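# Tray the two pistons nearest in weight

## Task

Find the pair of pistons whose weights are most alike and set both inside the steel parts tray. The other three pistons must neither touch the tray nor hang over its edge. The tray must end up lying level on the bench. Everything must stay in place with no help from the robot. At the end both grippers must be open and pulled away from the parts.

## Robot and tools

Robot: two arms, left_arm and right_arm, mounted facing each other across a table. Each ends in a parallel gripper. The fingers point along the gripper's +x axis and close along its y axis. The reported end_effector_position is the spot between the finger pads, roughly 3 to 4 cm short of the fingertips.

World frame: all reported poses share one frame. Its origin is the table centre, +z points up, and the table surface is at z = +0.020 m. left_arm's base is on the +y side. The arm names do not tell you which side of a picture an arm appears on. Positions are in metres and orientations are wxyz quaternions. Printed hand positions can be a little wrong, more so at long reach.

The 14-number row: every command uses one list of 14 numbers, each in [-1, 1]. The first seven are dx, dy, dz, rx, ry, rz, opening for left_arm. The last seven are the same for right_arm. Send all 14 even if only one arm should move.

The first six numbers of each arm are an offset, not a pose. It is expressed in that gripper's own axes, and 1.0 equals 0.6 m or 180 degrees. rx, ry, rz together form one rotation vector. The offset is counted from the gripper pose in the most recent result that showed it. Before any such result exists, and for the second or later call in one reply, it is counted from where the gripper is when the action begins.

The opening is absolute: +1 is fully open (0.088 m). Empty fingers close at about -0.80, and lower values down to -1 change nothing. To grip, command about 0.07 below the grip_measured reading; less than that gives a lighter hold. Allow at least 0.5 s for a full close.

An arm that should stay still needs the offset back to its wanted pose in a reply's first call, then zeros. Zeros are not a pause: they drive the arm back to the pose the offset is counted from.

execute_actions(actions, pictures): actions is a list with one item, or empty. An empty list only returns the current state, with pictures. An item {"rows": [...], "steps": n} runs a motion of n control steps (n up to 15, default 15, at least 8; one step is 1/30 s). It takes 1 to 15 rows. Each row counts from the same base pose, not from the previous row, and the last row repeats if rows run out. An item {"steps": n} with no rows is a wait of up to 300 steps. That count starts from the last result, so your reply time uses some of it. pictures (true/false) asks for camera images. Each motion's result is taken 8 steps early. Those remaining steps run while you reply. A refused call moves nothing.

move(target, speed): target is one 14-number row as above. Each gripper goes in a straight line toward its target, turning the shorter way, and both paths finish together, lasting 0.5 to 10 s. speed is the top speed in m/s, from 0.002 to 0.5 (default 0.25); turning is capped at twice that in rad/s. Openings are sent when the move starts. The paths ignore obstacles and the other arm. Faster moves and targets set deeper past a contact hit harder. The result adds a "move:" line with how it ended (done, off_target, moving, held, fault) and any limits: paced means the pose was clipped, held means a check blocked some steps. It also gives each gripper's distance from its target.

wait(seconds): 0 to 10 s; nothing new is commanded meanwhile.

zoom_image(camera, region): a closer view of one camera's latest picture. camera is cam_head_left, cam_head_right, cam_left_wrist or cam_right_wrist (each 504x504). region is [x0, y0, x1, y1] in pixels from the top-left, at most 504 by 504.

finished_scene(scene): give the current scene number. Call it only once the result is stable.

Reading results: the state line gives each gripper's position, quaternion and velocities. grip_measured is the finger opening on the command scale. It can be off by about 1 mm and reads up to 0.061 narrower while squeezing a hard part. grip_effort_n is the gripper motor's effort; negative means closing, and it saturates near 83 N. Joint torques and external joint torques show loading, including a held part's weight, which can help you compare piston weights. HELD marks steps that were not sent. "pose unreachable" means the clearance check altered or blocked a command. "Hand target" shows where each gripper is now being driven.

Motion limits: each step's command is clipped to 70 mm and 16 degrees from the measured pose. After an action ends, the arm goes at most 70 mm further. Check the reported pose, then command the rest. Friction can stop a gripper short or leave it tilted, so correct any tilt. Joint ranges (rad): waist -3.054 to 3.054, shoulder 0.000 to 3.142, elbow 0.000 to 2.356, wrist pitch -1.571 to 1.571, wrist yaw -1.571 to 1.571, wrist roll -3.142 to 3.142.

Avoid: knocking or placing anything off the table, which fails the task. Do not let the arms strike or press on each other. Avoid drops, slips, slams and hard pushes. Contact torque at a joint's load limit stops that arm for 10 s. Load limits (N m): waist 16.6, shoulder 20.6, elbow 20.5, wrist pitch 5.42, wrist yaw 5.4, wrist roll 5.07. Holding loads heats motors. A MOTOR HOT warning appears from 50 °C. At 95 °C an OVER-TEMPERATURE FAULT holds the arm, and it may lose power. Parts may occasionally be tugged or nudged by outside disturbances.

Each tool is called after ">>>" by a JSON object that holds its "method" and its "body".

## Session

>>> {"method": "execute_actions", "body": {"actions": []}}

Scene clock: 0.00 s of 12600.00 s.
left_arm: end_effector_position=(-0.0037, +0.1675, +0.3600) grip_measured=+0.846 grip_effort_n=n/a end_effector_quat_wxyz=(+0.366, +0.237, -0.390, -0.811) end_effector_velocity=(-0.001, +0.001, -0.001) end_effector_angular_velocity=(+0.007, +0.005, +0.001) | right_arm: end_effector_position=(-0.3728, -0.2085, +0.1271) grip_measured=+0.832 grip_effort_n=n/a end_effector_quat_wxyz=(+0.516, +0.369, +0.677, -0.372) end_effector_velocity=(-0.002, +0.002, +0.002) end_effector_angular_velocity=(+0.007, +0.012, +0.006)
Joint positions: left_arm=[0.818 0.774 0.553 0.05  0.944 1.083 0.08 ] | right_arm=[ 0.937  2.046  1.36  -0.677 -0.095 -2.988  0.08 ]
Joint velocities: left_arm=[-0.007 -0.007 -0.002 -0.007 -0.007 -0.007 -0.   ] | right_arm=[-0.002 -0.002  0.002  0.007 -0.007 -0.007 -0.   ]
Joint torques (N m, as the arm reports them, + toward a larger angle): no reading
External joint torques (N m, as the arm's controller estimates them; a push from outside toward a larger angle lowers the number): no reading
Motor temperatures (°C, as the motors report them): left_arm=[23 25 27 27 27 25] | right_arm=[26 25 24 26 23 26]
Heat: left arm: hottest elbow 27 °C (+0.0 °C/min); right arm: hottest waist 26 °C (+0.0 °C/min).
Hand target (left_arm): -0.004, +0.167, +0.360; -0.366, -0.237, +0.390, +0.811
Hand target (right_arm): -0.373, -0.208, +0.127; +0.516, +0.369, +0.677, -0.372

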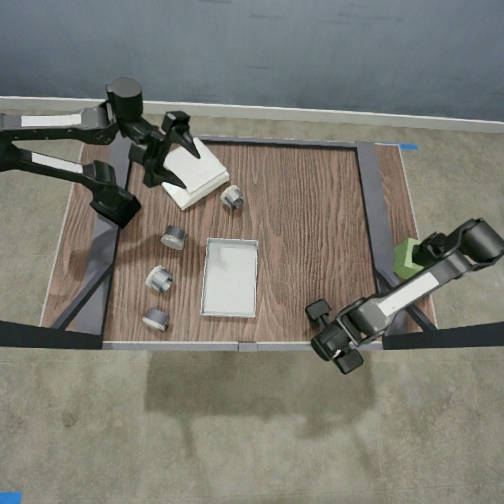

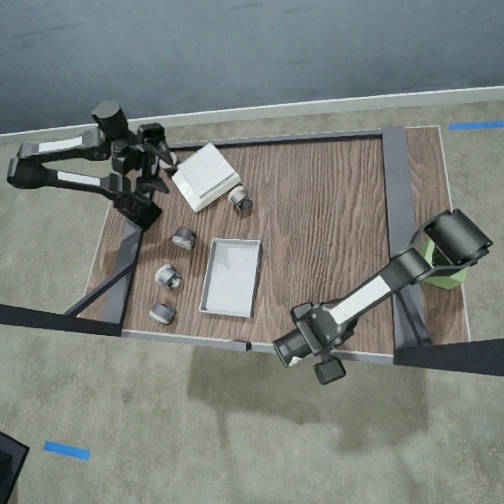

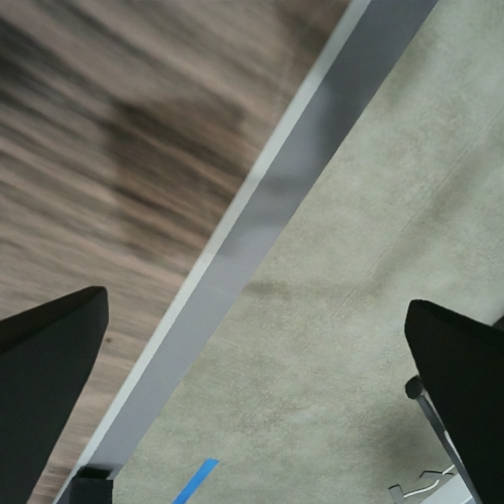

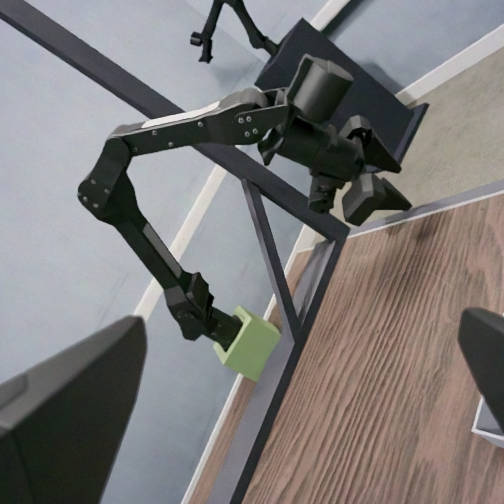

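>>> {"method": "zoom_image", "body": {"camera": "cam_head_right", "region": [110,120,290,340]}}

>>> {"method": "zoom_image", "body": {"camera": "cam_head_left", "region": [100,120,280,340]}}

Region (110, 120, 290, 340) of cam_head_right's 504x504 image, scaled by 2.291, with more detail than that image has; it fills the left 412 columns of this view, and the rest is white.

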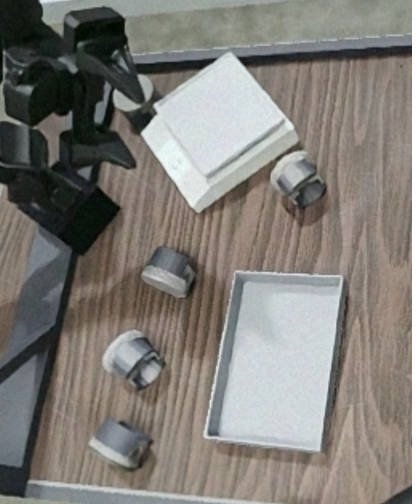

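Region (100, 120, 280, 340) of cam_head_left's 504x504 image, scaled by 2.291, with more detail than that image has; it fills the left 412 columns of this view, and the rest is white.

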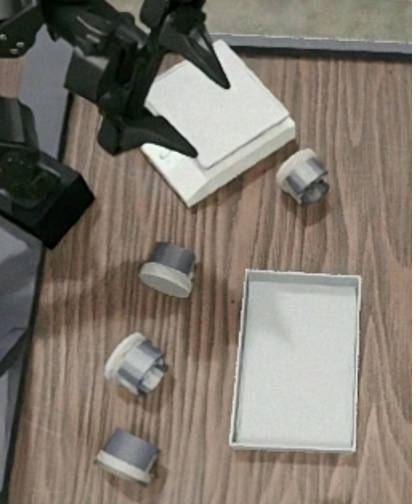

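>>> {"method": "move", "body": {"target": [0.0575,-0.063,-0.36,-0.25,0.434,-0.214,1,0,0,0,0,0,0,0.83], "speed": 0.4}}

>>> {"method": "zoom_image", "body": {"camera": "cam_head_right", "region": [130,120,280,240]}}

Scene clock: 4.23 s of 12600.00 s.
left_arm: end_effector_position=(+0.1038, +0.0600, +0.2003) grip_measured=+1.000 grip_effort_n=15.6 end_effector_quat_wxyz=(+0.315, +0.631, +0.314, -0.635) end_effector_velocity=(+0.003, -0.004, -0.003) end_effector_angular_velocity=(-0.001, -0.008, +0.024) | right_arm: end_effector_position=(-0.3728, -0.2085, +0.1271) grip_measured=+0.832 grip_effort_n=-13.7 end_effector_quat_wxyz=(+0.516, +0.369, +0.677, -0.372) end_effector_velocity=(+0.001, +0.002, -0.001) end_effector_angular_velocity=(+0.008, -0.005, +0.003)
Joint positions: left_arm=[ 0.691  1.964  1.635 -1.238  0.005  0.801  0.088] | right_arm=[ 0.937  2.046  1.36  -0.677 -0.095 -2.988  0.08 ]
Joint velocities: left_arm=[ 0.002  0.017  0.012  0.007 -0.007 -0.022  0.   ] | right_arm=[-0.002  0.002 -0.002  0.007  0.007 -0.007 -0.   ]
Joint torques (N m, as the arm reports them, + toward a larger angle): left_arm=[-0.22 -6.26  5.4  -0.23 -0.06 -0.12] | right_arm=[ 0.03 -7.45  5.91  0.41 -0.05  0.03]
External joint torques (N m, as the arm's controller estimates them; a push from outside toward a larger angle lowers the number): left_arm=[-0.23  2.22 -0.27 -0.59 -0.09 -0.12] | right_arm=[ 0.03  1.34  0.54 -0.15  0.01  0.03]
Motor temperatures (°C, as the motors report them): left_arm=[23 25 28 27 27 25] | right_arm=[26 26 24 26 23 26]
Heat: left arm: hottest elbow 28 °C (+0.0 °C/min); right arm: hottest waist 26 °C (+0.0 °C/min).
Hand target (left_arm): +0.104, +0.058, +0.199; +0.314, +0.632, +0.316, -0.634
Hand target (right_arm): -0.373, -0.208, +0.127; +0.516, +0.369, +0.677, -0.372
Off the commanded pose (left_arm): 0.002 m, 0 deg.
Off the commanded pose (right_arm): 0.000 m, 0 deg.
Kept back: nothing.
move: done
camera_calibration (this result's frames):
cam_left_wrist: T_world_to_cam=[[-0.779789, 0.625835, -0.0161325, 0.0620063], [0.583466, 0.735855, 0.343635, -0.145195], [0.22693, 0.25855, -0.938965, 0.225179], [0, 0, 0, 1]] pos_world=[0.0819679, 0.00981635, 0.26233]

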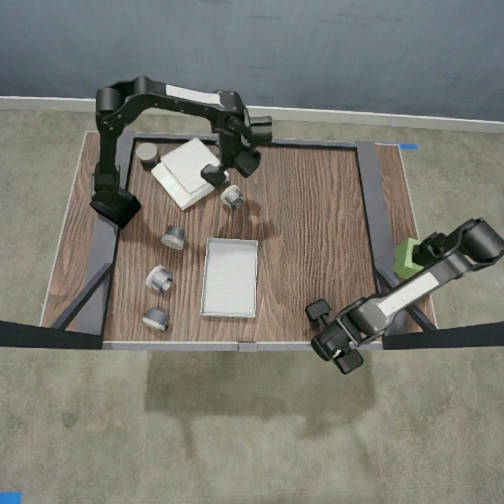

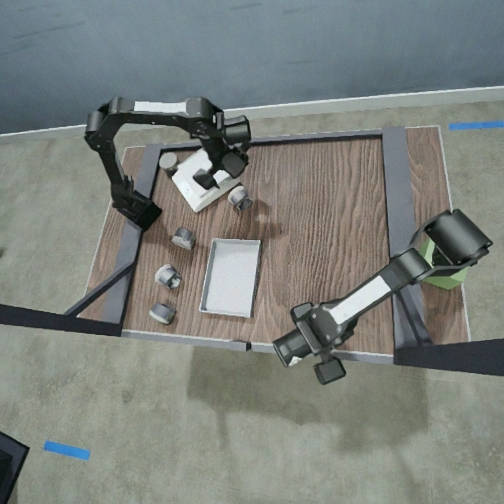

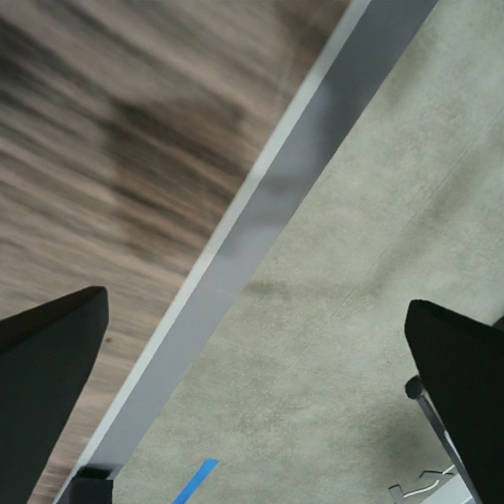

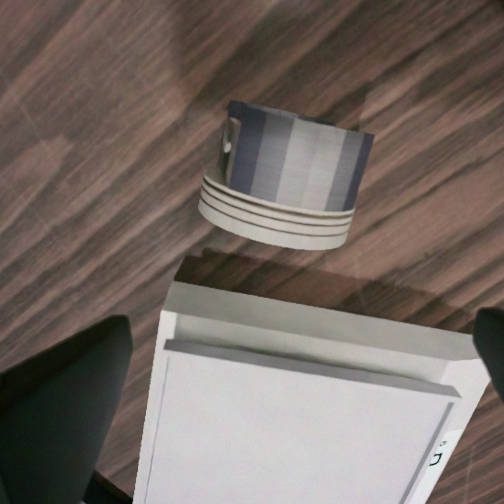

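Region (130, 120, 280, 240) of cam_head_right's 504x504 image, scaled by 3.360, with more detail than that image has; it fills the top 403 rows of this view, and the rest is white.

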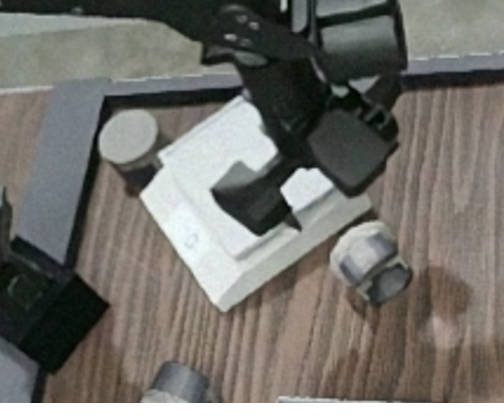

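>>> {"method": "move", "body": {"target": [0.125,0,0.025,0.06,0,0,1,0,0,0,0,0,0,0.83]}}

Scene clock: 5.80 s of 12600.00 s.
left_arm: end_effector_position=(+0.0957, +0.0461, +0.1310) grip_measured=+1.000 grip_effort_n=15.6 end_effector_quat_wxyz=(+0.261, +0.656, +0.250, -0.662) end_effector_velocity=(+0.000, -0.001, +0.000) end_effector_angular_velocity=(-0.006, -0.008, +0.005) | right_arm: end_effector_position=(-0.3728, -0.2085, +0.1271) grip_measured=+0.832 grip_effort_n=-14.2 end_effector_quat_wxyz=(+0.516, +0.369, +0.677, -0.372) end_effector_velocity=(-0.001, -0.002, +0.001) end_effector_angular_velocity=(-0.005, +0.004, +0.011)
Joint positions: left_arm=[ 0.664  2.056  1.487 -0.984  0.004  0.957  0.088] | right_arm=[ 0.937  2.046  1.36  -0.677 -0.095 -2.988  0.08 ]
Joint velocities: left_arm=[-0.002 -0.002 -0.002  0.007 -0.007 -0.007  0.   ] | right_arm=[ 0.002 -0.002  0.002 -0.007 -0.007 -0.007  0.   ]
Joint torques (N m, as the arm reports them, + toward a larger angle): left_arm=[-0.34 -6.72  3.08  0.22  0.07  0.04] | right_arm=[ 0.03 -7.47  5.92  0.41 -0.06  0.03]
External joint torques (N m, as the arm's controller estimates them; a push from outside toward a larger angle lowers the number): left_arm=[-0.38  2.25 -2.35 -0.13  0.02  0.04] | right_arm=[-0.01  1.33  0.54 -0.14  0.    0.02]
Motor temperatures (°C, as the motors report them): left_arm=[23 26 28 27 27 25] | right_arm=[26 26 24 26 23 26]
Heat: left arm: hottest elbow 28 °C (+10.3 °C/min); right arm: hottest waist 26 °C (+0.0 °C/min).
Hand target (left_arm): +0.094, +0.048, +0.126; +0.254, +0.658, +0.252, -0.662
Hand target (right_arm): -0.373, -0.208, +0.127; +0.516, +0.369, +0.677, -0.372
Off the commanded pose (left_arm): 0.006 m, 1 deg.
Off the commanded pose (right_arm): 0.000 m, 0 deg.
Kept back: nothing.
move: done
camera_calibration (this result's frames):
cam_left_wrist: T_world_to_cam=[[-0.653607, 0.756265, -0.0293403, 0.0468922], [0.70604, 0.623245, 0.336264, -0.112043], [0.272591, 0.199069, -0.94131, 0.164247], [0, 0, 0, 1]] pos_world=[0.0649834, 0.00167063, 0.193659]

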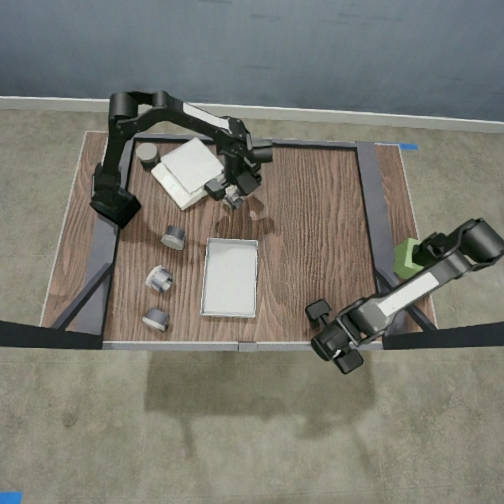

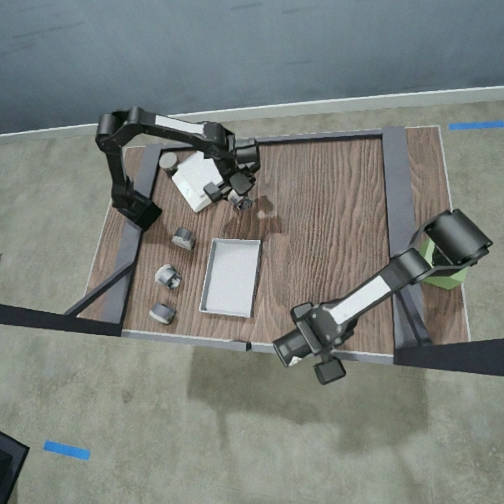

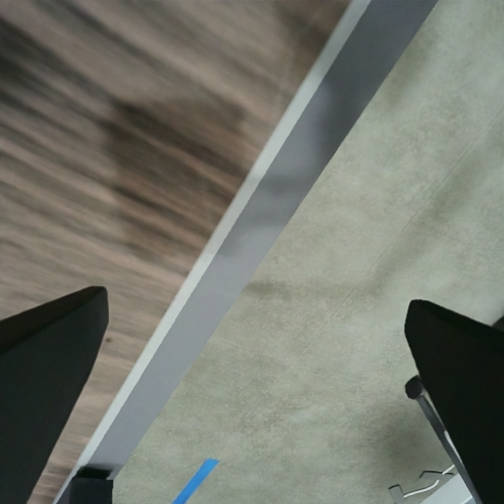

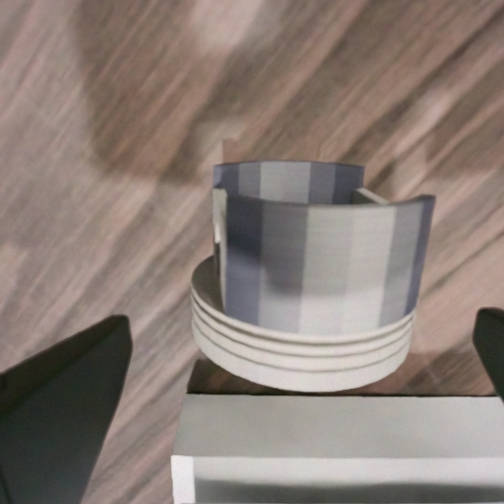

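>>> {"method": "move", "body": {"target": [0.118,0,0.003,0,0,0,1,0,0,0,0,0,0,0.83], "speed": 0.12}}

>>> {"method": "move", "body": {"target": [0,0,0,0,0,0,0.3,0,0,0,0,0,0,0.83]}}

Scene clock: 7.40 s of 12600.00 s.
left_arm: end_effector_position=(+0.0955, +0.0413, +0.0659) grip_measured=+1.000 grip_effort_n=15.6 end_effector_quat_wxyz=(+0.266, +0.655, +0.245, -0.664) end_effector_velocity=(-0.002, +0.002, -0.001) end_effector_angular_velocity=(+0.011, +0.009, -0.010) | right_arm: end_effector_position=(-0.3728, -0.2085, +0.1271) grip_measured=+0.832 grip_effort_n=-13.7 end_effector_quat_wxyz=(+0.516, +0.369, +0.677, -0.372) end_effector_velocity=(+0.007, +0.001, -0.002) end_effector_angular_velocity=(+0.004, -0.025, -0.005)
Joint positions: left_arm=[ 0.662  2.168  1.379 -0.75   0.004  0.956  0.088] | right_arm=[ 0.937  2.046  1.36  -0.677 -0.095 -2.988  0.08 ]
Joint velocities: left_arm=[-0.002  0.002 -0.002 -0.007  0.007  0.007  0.   ] | right_arm=[-0.007 -0.002 -0.007 -0.007  0.022 -0.007  0.   ]
Joint torques (N m, as the arm reports them, + toward a larger angle): left_arm=[-0.35 -7.03  2.81  0.19  0.07 -0.12] | right_arm=[ 0.03 -7.45  5.91  0.41 -0.05  0.03]
External joint torques (N m, as the arm's controller estimates them; a push from outside toward a larger angle lowers the number): left_arm=[-0.41  2.16 -2.15 -0.19  0.03 -0.11] | right_arm=[ 0.14  1.36  0.56 -0.13  0.    0.03]
Motor temperatures (°C, as the motors report them): left_arm=[23 26 28 27 27 25] | right_arm=[26 27 25 26 23 26]
Heat: left arm: hottest elbow 28 °C (+8.1 °C/min); right arm: hottest shoulder 27 °C (+8.1 °C/min).
Hand target (left_arm): +0.094, +0.044, +0.060; +0.261, +0.656, +0.250, -0.662
Hand target (right_arm): -0.373, -0.208, +0.127; +0.516, +0.369, +0.677, -0.372
Off the commanded pose (left_arm): 0.006 m, 1 deg.
Off the commanded pose (right_arm): 0.000 m, 0 deg.
Kept back: nothing.
move: done
camera_calibration (this result's frames):
cam_left_wrist: T_world_to_cam=[[-0.653258, 0.756022, -0.0410528, 0.0492983], [0.705706, 0.627631, 0.328721, -0.0866766], [0.274286, 0.185768, -0.943534, 0.104463], [0, 0, 0, 1]] pos_world=[0.0647199, -0.00227562, 0.129081]

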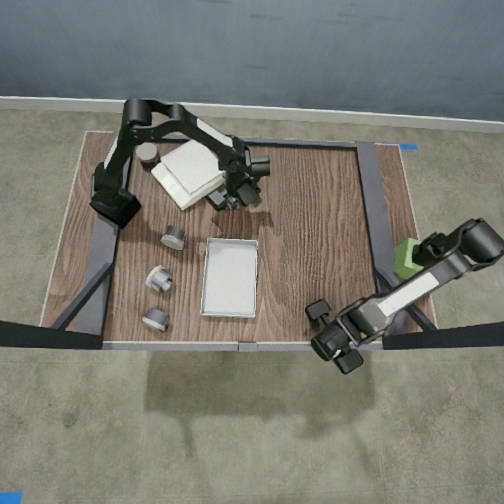

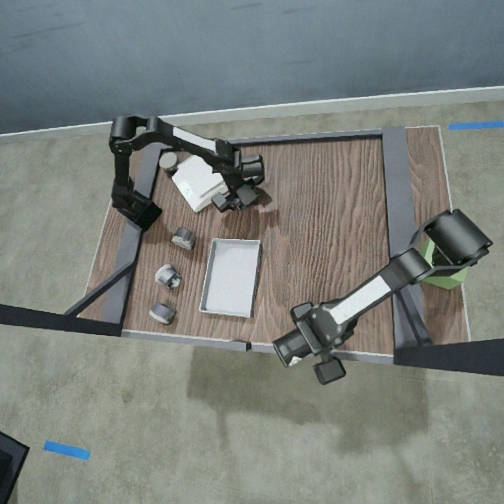

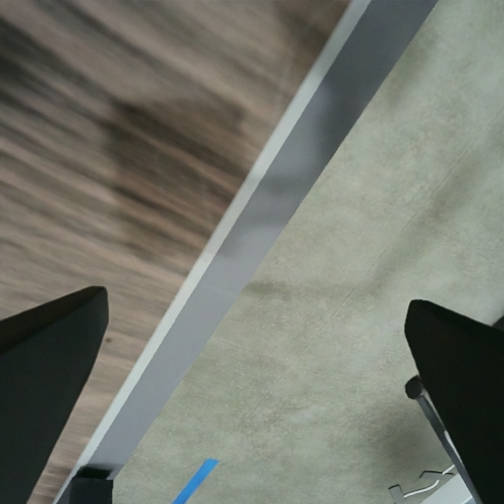

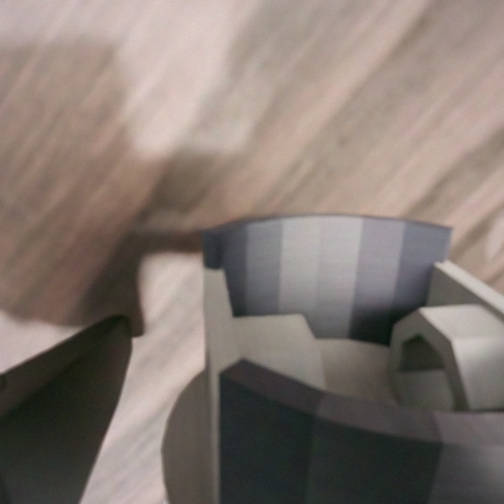

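Scene clock: 7.90 s of 12600.00 s.
left_arm: end_effector_position=(+0.0954, +0.0412, +0.0659) grip_measured=+0.564 grip_effort_n=-83.5 end_effector_quat_wxyz=(+0.266, +0.655, +0.245, -0.664) end_effector_velocity=(+0.002, +0.006, +0.000) end_effector_angular_velocity=(+0.025, -0.019, -0.009) | right_arm: end_effector_position=(-0.3728, -0.2085, +0.1271) grip_measured=+0.832 grip_effort_n=-13.7 end_effector_quat_wxyz=(+0.516, +0.369, +0.677, -0.372) end_effector_velocity=(+0.005, -0.003, -0.001) end_effector_angular_velocity=(-0.010, -0.021, +0.017)
Joint positions: left_arm=[ 0.662  2.168  1.379 -0.75   0.005  0.956  0.067] | right_arm=[ 0.937  2.046  1.36  -0.677 -0.095 -2.988  0.08 ]
Joint velocities: left_arm=[-0.002 -0.002 -0.002 -0.022 -0.022  0.007  0.   ] | right_arm=[-0.002 -0.002 -0.002 -0.022  0.007 -0.022  0.   ]
Joint torques (N m, as the arm reports them, + toward a larger angle): left_arm=[-0.33 -7.95  3.53 -0.01  0.06 -0.02] | right_arm=[ 0.02 -7.48  5.9   0.41 -0.06  0.03]
External joint torques (N m, as the arm's controller estimates them; a push from outside toward a larger angle lowers the number): left_arm=[-0.29  1.21 -1.38 -0.36  0.02 -0.02] | right_arm=[ 0.03  1.36  0.49 -0.15  0.    0.03]
Motor temperatures (°C, as the motors report them): left_arm=[23 26 28 27 27 25] | right_arm=[26 27 25 26 23 26]
Heat: left arm: hottest elbow 28 °C (+7.6 °C/min); right arm: hottest shoulder 27 °C (+7.6 °C/min).
Hand target (left_arm): +0.096, +0.041, +0.066; +0.266, +0.655, +0.245, -0.664
Hand target (right_arm): -0.373, -0.208, +0.127; +0.516, +0.369, +0.677, -0.372
Off the commanded pose (left_arm): 0.000 m, 0 deg.
Off the commanded pose (right_arm): 0.000 m, 0 deg.
Kept back: nothing.
move: done
camera_calibration (this result's frames):
cam_left_wrist: T_world_to_cam=[[-0.653268, 0.756019, -0.0409468, 0.0492981], [0.705955, 0.627769, 0.327924, -0.0865207], [0.273622, 0.185315, -0.943816, 0.104613], [0, 0, 0, 1]] pos_world=[0.0646601, -0.0023417, 0.129127]

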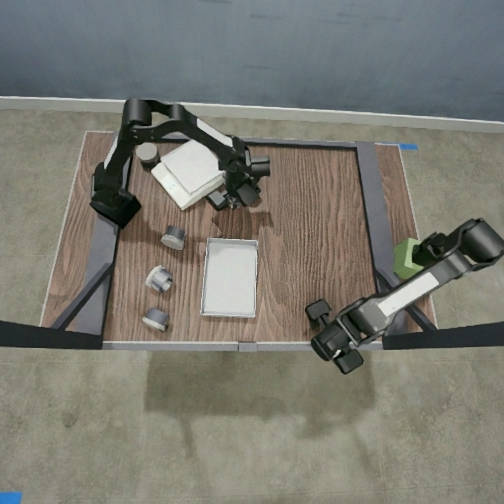

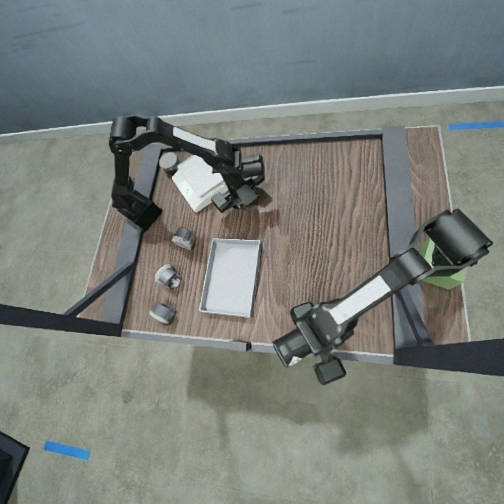

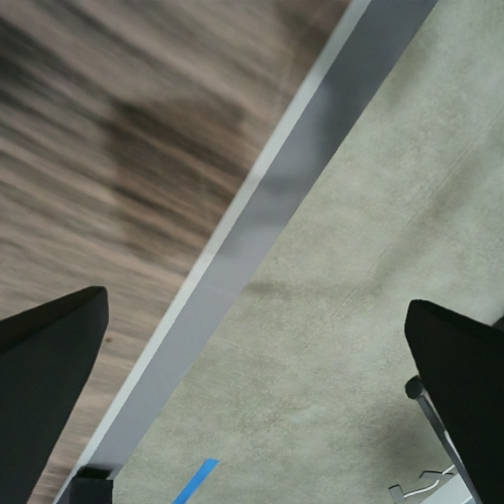

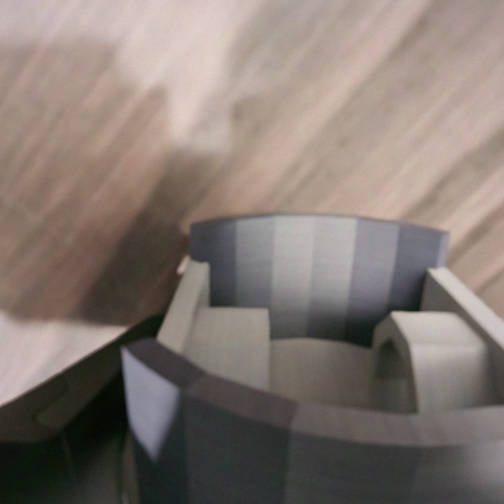

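>>> {"method": "move", "body": {"target": [-0.16,0,0,0,0,0,0.45,0,0,0,0,0,0,0.83]}}

>>> {"method": "move", "body": {"target": [0,-0.06,-0.326,0,0,0,0.45,0,0,0,0,0,0,0.83]}}

>>> {"method": "move", "body": {"target": [0.055,0,0,0,0,0,0.45,0,0,0,0,0,0,0.83], "speed": 0.06}}

>>> {"method": "zoom_image", "body": {"camera": "cam_head_left", "region": [130,110,260,220]}}

Scene clock: 9.30 s of 12600.00 s.
left_arm: end_effector_position=(+0.0947, +0.0467, +0.1558) grip_measured=+0.564 grip_effort_n=-83.5 end_effector_quat_wxyz=(+0.261, +0.656, +0.250, -0.662) end_effector_velocity=(-0.001, +0.007, +0.001) end_effector_angular_velocity=(+0.032, -0.003, +0.020) | right_arm: end_effector_position=(-0.3728, -0.2085, +0.1271) grip_measured=+0.832 grip_effort_n=-13.7 end_effector_quat_wxyz=(+0.516, +0.369, +0.677, -0.372) end_effector_velocity=(+0.001, -0.002, -0.002) end_effector_angular_velocity=(-0.024, +0.012, -0.010)
Joint positions: left_arm=[ 0.662  2.028  1.548 -1.074  0.005  0.956  0.067] | right_arm=[ 0.937  2.046  1.36  -0.677 -0.095 -2.988  0.08 ]
Joint velocities: left_arm=[-0.002 -0.002  0.002 -0.037 -0.007 -0.022 -0.   ] | right_arm=[-0.007  0.002 -0.002 -0.007 -0.022  0.007 -0.   ]
Joint torques (N m, as the arm reports them, + toward a larger angle): left_arm=[ 0.09 -8.33  5.39 -0.22  0.06  0.03] | right_arm=[ 0.   -7.48  5.92  0.4  -0.06  0.03]
External joint torques (N m, as the arm's controller estimates them; a push from outside toward a larger angle lowers the number): left_arm=[ 0.09  0.44 -0.07 -0.54  0.02  0.03] | right_arm=[ 0.03  1.3   0.57 -0.14  0.01  0.02]
Motor temperatures (°C, as the motors report them): left_arm=[23 27 28 27 27 25] | right_arm=[26 27 25 26 23 26]
Heat: left arm: hottest elbow 28 °C (+6.5 °C/min); right arm: hottest shoulder 27 °C (+6.5 °C/min).
Hand target (left_arm): +0.096, +0.044, +0.162; +0.266, +0.655, +0.245, -0.664
Hand target (right_arm): -0.373, -0.208, +0.127; +0.516, +0.369, +0.677, -0.372
Off the commanded pose (left_arm): 0.007 m, 1 deg.
Off the commanded pose (right_arm): 0.000 m, 0 deg.
Kept back: nothing.
move: done
camera_calibration (this result's frames):
cam_left_wrist: T_world_to_cam=[[-0.653337, 0.756574, -0.0273102, 0.0462045], [0.706629, 0.62236, 0.336665, -0.120155], [0.271709, 0.200658, -0.941228, 0.187679], [0, 0, 0, 1]] pos_world=[0.0640984, 0.00216351, 0.218363]

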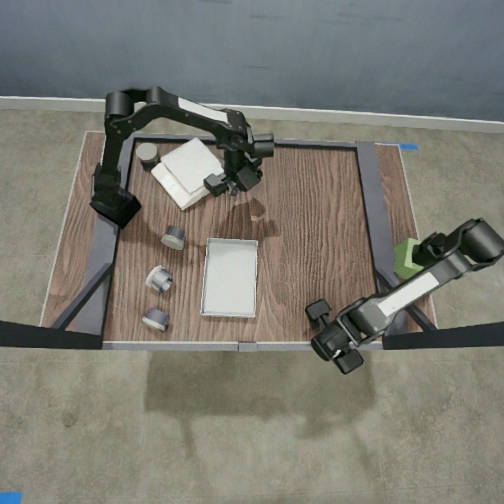

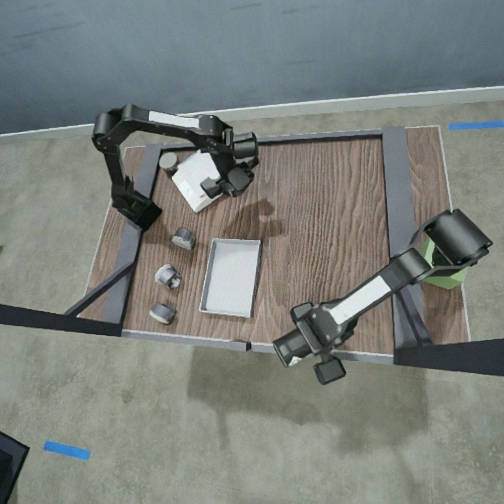

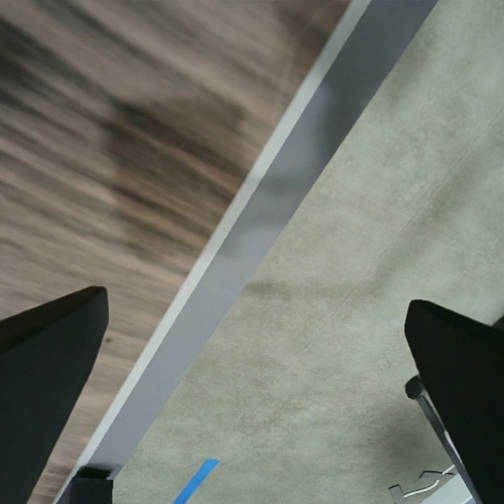

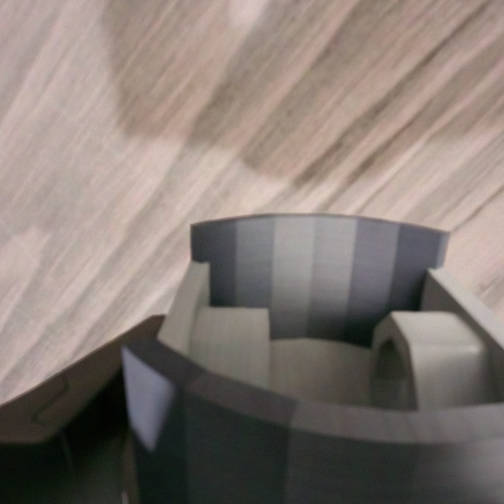

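Scene clock: 10.73 s of 12600.00 s.
left_arm: end_effector_position=(+0.2029, +0.1978, +0.1489) grip_measured=+0.564 grip_effort_n=-83.5 end_effector_quat_wxyz=(+0.251, +0.644, +0.244, -0.680) end_effector_velocity=(-0.001, +0.002, +0.000) end_effector_angular_velocity=(+0.009, -0.002, -0.024) | right_arm: end_effector_position=(-0.3728, -0.2085, +0.1271) grip_measured=+0.832 grip_effort_n=-13.7 end_effector_quat_wxyz=(+0.516, +0.369, +0.677, -0.372) end_effector_velocity=(+0.003, -0.004, -0.001) end_effector_angular_velocity=(-0.021, -0.007, +0.006)
Joint positions: left_arm=[ 1.156  1.664  1.046 -0.956  0.051  1.473  0.067] | right_arm=[ 0.937  2.046  1.36  -0.677 -0.095 -2.988  0.08 ]
Joint velocities: left_arm=[-0.002 -0.002 -0.002 -0.007 -0.007  0.022 -0.   ] | right_arm=[-0.002 -0.002 -0.002 -0.022 -0.007 -0.007 -0.   ]
Joint torques (N m, as the arm reports them, + toward a larger angle): left_arm=[ 2.78 -6.74  3.88 -0.28 -1.54  0.08] | right_arm=[ 0.01 -7.47  5.92  0.42 -0.06  0.04]
External joint torques (N m, as the arm's controller estimates them; a push from outside toward a larger angle lowers the number): left_arm=[ 2.77 -0.75 -1.4  -0.57 -1.63  0.08] | right_arm=[ 0.02  1.36  0.54 -0.13  0.    0.03]
Motor temperatures (°C, as the motors report them): left_arm=[23 27 28 27 27 25] | right_arm=[26 27 25 26 23 26]
Heat: left arm: hottest elbow 28 °C (+5.6 °C/min); right arm: hottest shoulder 27 °C (+5.6 °C/min).
Hand target (left_arm): +0.214, +0.206, +0.153; +0.260, +0.657, +0.251, -0.662
Hand target (right_arm): -0.373, -0.208, +0.127; +0.516, +0.369, +0.677, -0.372
Off the commanded pose (left_arm): 0.015 m, 3 deg.
Off the commanded pose (right_arm): 0.000 m, 0 deg.
Kept back: nothing.
move: off_target (left_arm)
camera_calibration (this result's frames):
cam_left_wrist: T_world_to_cam=[[-0.636153, 0.7715, -0.00982758, -0.00663181], [0.733769, 0.608881, 0.30141, -0.285836], [0.238522, 0.184532, -0.953444, 0.133249], [0, 0, 0, 1]] pos_world=[0.173736, 0.154568, 0.213134]

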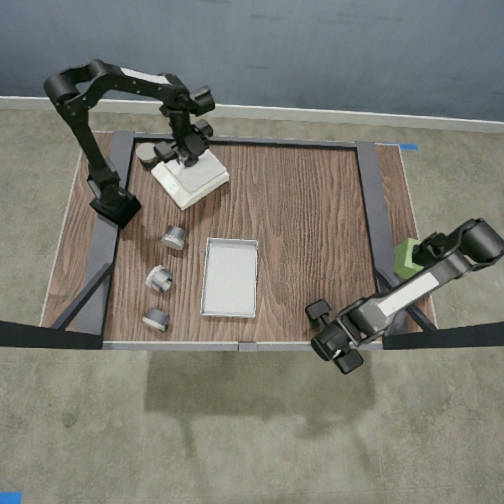

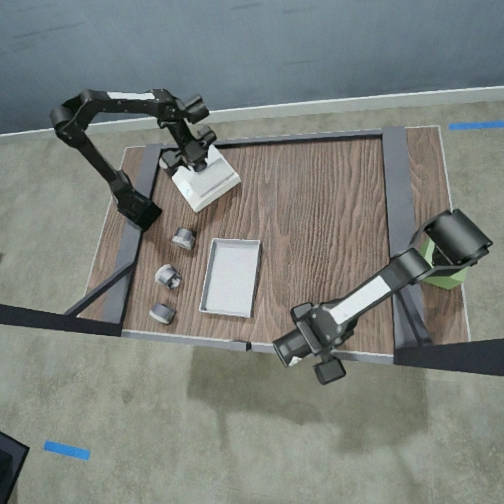

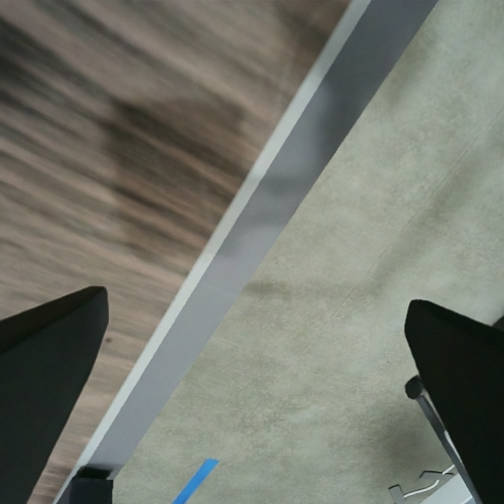

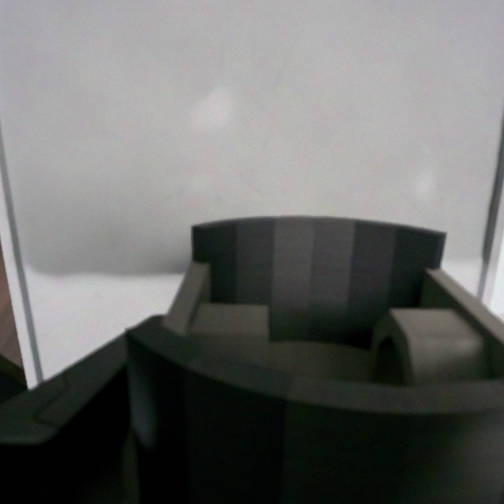

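Scene clock: 11.57 s of 12600.00 s.
left_arm: end_effector_position=(+0.2033, +0.1958, +0.1226) grip_measured=+0.564 grip_effort_n=-83.5 end_effector_quat_wxyz=(+0.256, +0.646, +0.240, -0.678) end_effector_velocity=(+0.004, -0.002, +0.000) end_effector_angular_velocity=(-0.014, -0.019, -0.005) | right_arm: end_effector_position=(-0.3728, -0.2085, +0.1271) grip_measured=+0.832 grip_effort_n=-14.2 end_effector_quat_wxyz=(+0.516, +0.369, +0.677, -0.372) end_effector_velocity=(-0.002, -0.001, +0.001) end_effector_angular_velocity=(-0.005, +0.021, +0.009)
Joint positions: left_arm=[ 1.153  1.704  0.977 -0.833  0.05   1.469  0.067] | right_arm=[ 0.937  2.046  1.36  -0.677 -0.095 -2.988  0.08 ]
Joint velocities: left_arm=[ 0.002 -0.002 -0.002  0.022 -0.007  0.007 -0.   ] | right_arm=[-0.002 -0.002 -0.002  0.007 -0.022 -0.007 -0.   ]
Joint torques (N m, as the arm reports them, + toward a larger angle): left_arm=[-0.37 -3.65  2.44  0.79  0.17 -0.05] | right_arm=[-0.02 -7.47  5.93  0.41 -0.06  0.02]
External joint torques (N m, as the arm's controller estimates them; a push from outside toward a larger angle lowers the number): left_arm=[-0.39  2.42 -2.58  0.5   0.08 -0.05] | right_arm=[ 0.02  1.4   0.47 -0.17  0.    0.01]
Motor temperatures (°C, as the motors report them): left_arm=[23 27 28 27 27 25] | right_arm=[26 27 25 26 23 26]
Heat: left arm: hottest elbow 28 °C (+5.2 °C/min); right arm: hottest shoulder 27 °C (+5.2 °C/min).
Hand target (left_arm): +0.201, +0.197, +0.116; +0.251, +0.644, +0.244, -0.680
Hand target (right_arm): -0.373, -0.208, +0.127; +0.516, +0.369, +0.677, -0.372
Off the commanded pose (left_arm): 0.007 m, 1 deg.
Off the commanded pose (right_arm): 0.000 m, 0 deg.
Kept back: nothing.
move: done
camera_calibration (this result's frames):
cam_left_wrist: T_world_to_cam=[[-0.636301, 0.771085, -0.0234131, -0.00327328], [0.730899, 0.612293, 0.301471, -0.277128], [0.246795, 0.174714, -0.953188, 0.108688], [0, 0, 0, 1]] pos_world=[0.173646, 0.153219, 0.187069]

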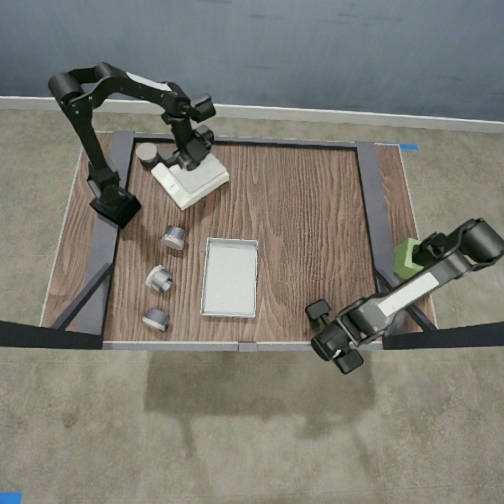

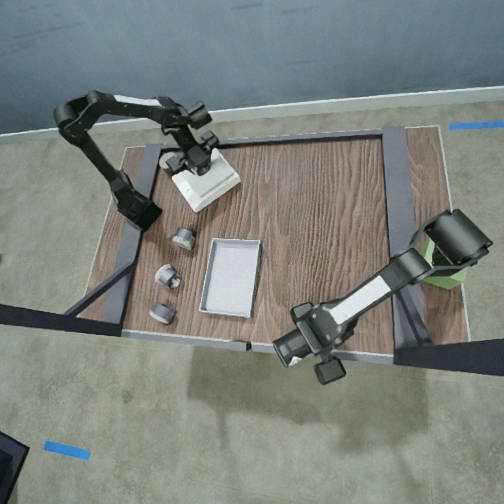

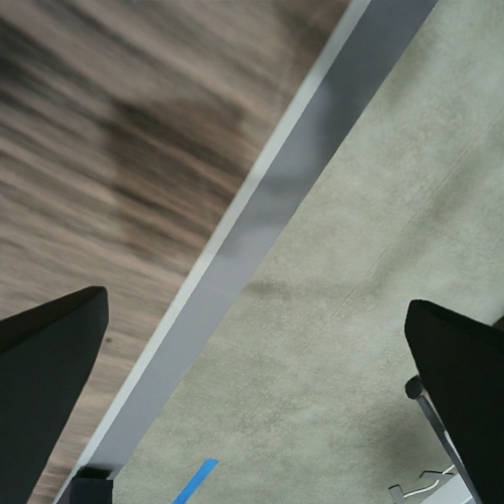

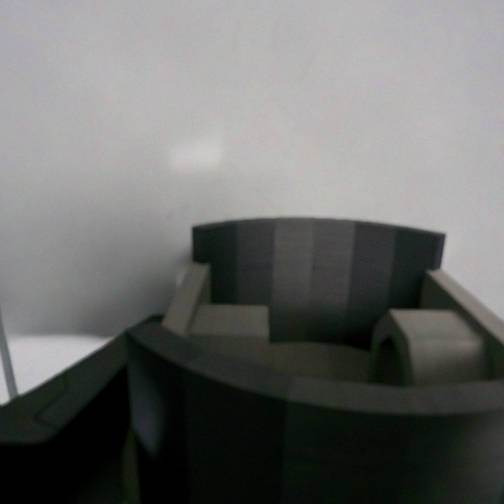

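Region (130, 110, 260, 220) of cam_head_left's 504x504 image, scaled by 3.877, with more detail than that image has; it fills the top 426 rows of this view, and the rest is white.

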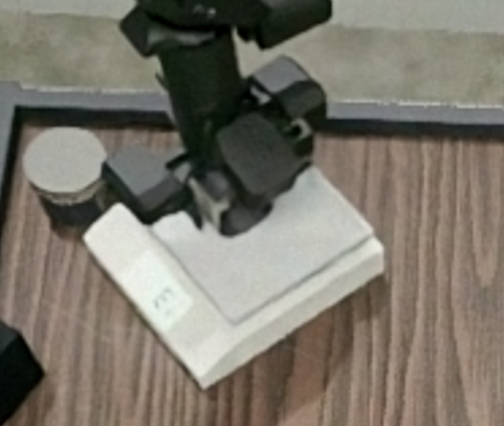

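>>> {"method": "move", "body": {"target": [0.025,0.025,0.025,0,0,0,0.45,0,0,0,0,0,0,0.83], "speed": 0.04}}

>>> {"method": "zoom_image", "body": {"camera": "cam_head_left", "region": [130,110,260,220]}}

Scene clock: 12.87 s of 12600.00 s.
left_arm: end_effector_position=(+0.2053, +0.1771, +0.1210) grip_measured=+0.564 grip_effort_n=-83.5 end_effector_quat_wxyz=(+0.265, +0.650, +0.235, -0.672) end_effector_velocity=(+0.003, -0.000, -0.000) end_effector_angular_velocity=(+0.006, -0.022, +0.006) | right_arm: end_effector_position=(-0.3728, -0.2085, +0.1271) grip_measured=+0.832 grip_effort_n=-13.7 end_effector_quat_wxyz=(+0.516, +0.369, +0.677, -0.372) end_effector_velocity=(-0.007, +0.002, +0.003) end_effector_angular_velocity=(+0.014, +0.030, +0.028)
Joint positions: left_arm=[ 1.116  1.748  1.021 -0.809  0.038  1.424  0.067] | right_arm=[ 0.937  2.046  1.36  -0.677 -0.095 -2.988  0.08 ]
Joint velocities: left_arm=[-0.002  0.002  0.002  0.007 -0.022 -0.007 -0.   ] | right_arm=[ 0.002 -0.002  0.002  0.022 -0.022 -0.022 -0.   ]
Joint torques (N m, as the arm reports them, + toward a larger angle): left_arm=[-1.53 -1.5   3.17  1.78  0.54 -0.11] | right_arm=[ 0.03 -7.48  5.92  0.41 -0.06  0.03]
External joint torques (N m, as the arm's controller estimates them; a push from outside toward a larger angle lowers the number): left_arm=[-1.54  4.89 -1.93  1.41  0.46 -0.11] | right_arm=[-0.04  1.47  0.38 -0.19  0.01  0.02]
Motor temperatures (°C, as the motors report them): left_arm=[23 27 28 28 27 25] | right_arm=[26 28 25 26 23 26]
Heat: left arm: hottest elbow 28 °C (+4.7 °C/min); right arm: hottest shoulder 28 °C (+9.3 °C/min).
Hand target (left_arm): +0.201, +0.175, +0.109; +0.256, +0.646, +0.240, -0.678
Hand target (right_arm): -0.373, -0.208, +0.127; +0.516, +0.369, +0.677, -0.372
Off the commanded pose (left_arm): 0.013 m, 1 deg.
Off the commanded pose (right_arm): 0.000 m, 0 deg.
Kept back: nothing.
move: off_target (left_arm)
camera_calibration (this result's frames):
cam_left_wrist: T_world_to_cam=[[-0.64188, 0.765402, -0.0463709, 0.0171951], [0.719409, 0.622034, 0.30907, -0.266934], [0.265407, 0.165026, -0.949908, 0.107374], [0, 0, 0, 1]] pos_world=[0.174574, 0.135162, 0.185294]

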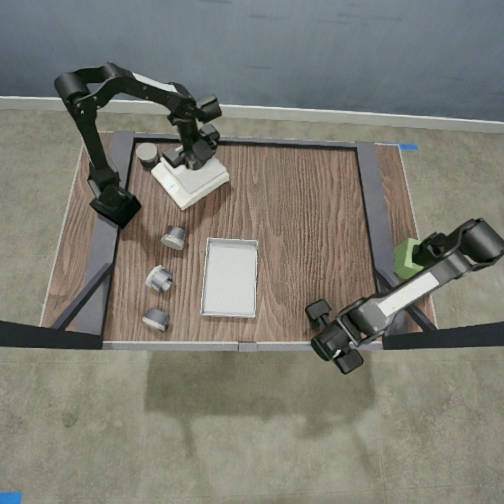

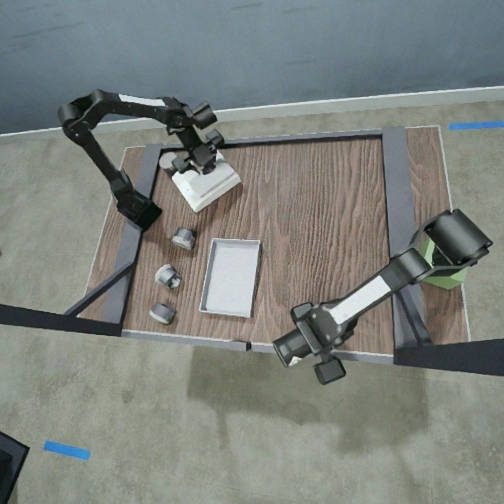

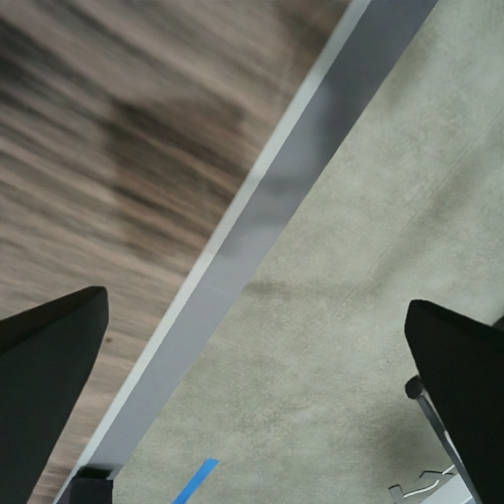

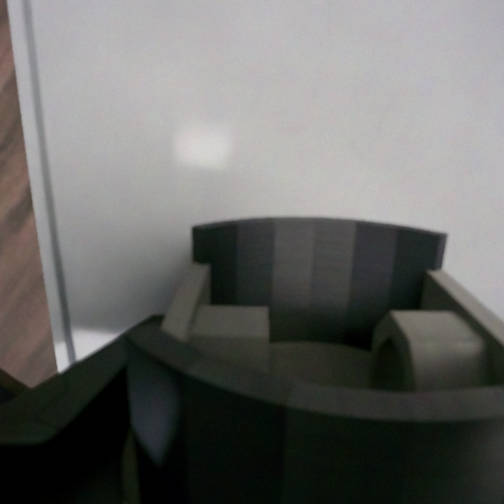

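Region (130, 110, 260, 220) of cam_head_left's 504x504 image, scaled by 3.877, with more detail than that image has; it fills the top 426 rows of this view, and the rest is white.

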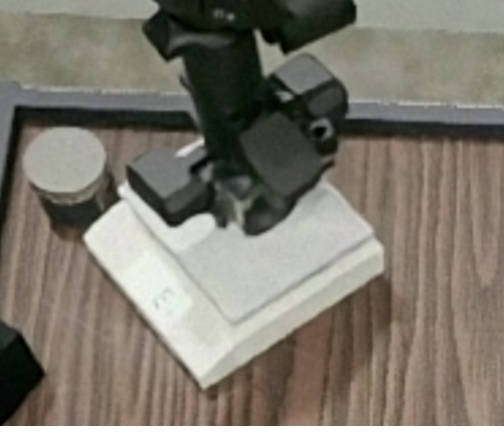

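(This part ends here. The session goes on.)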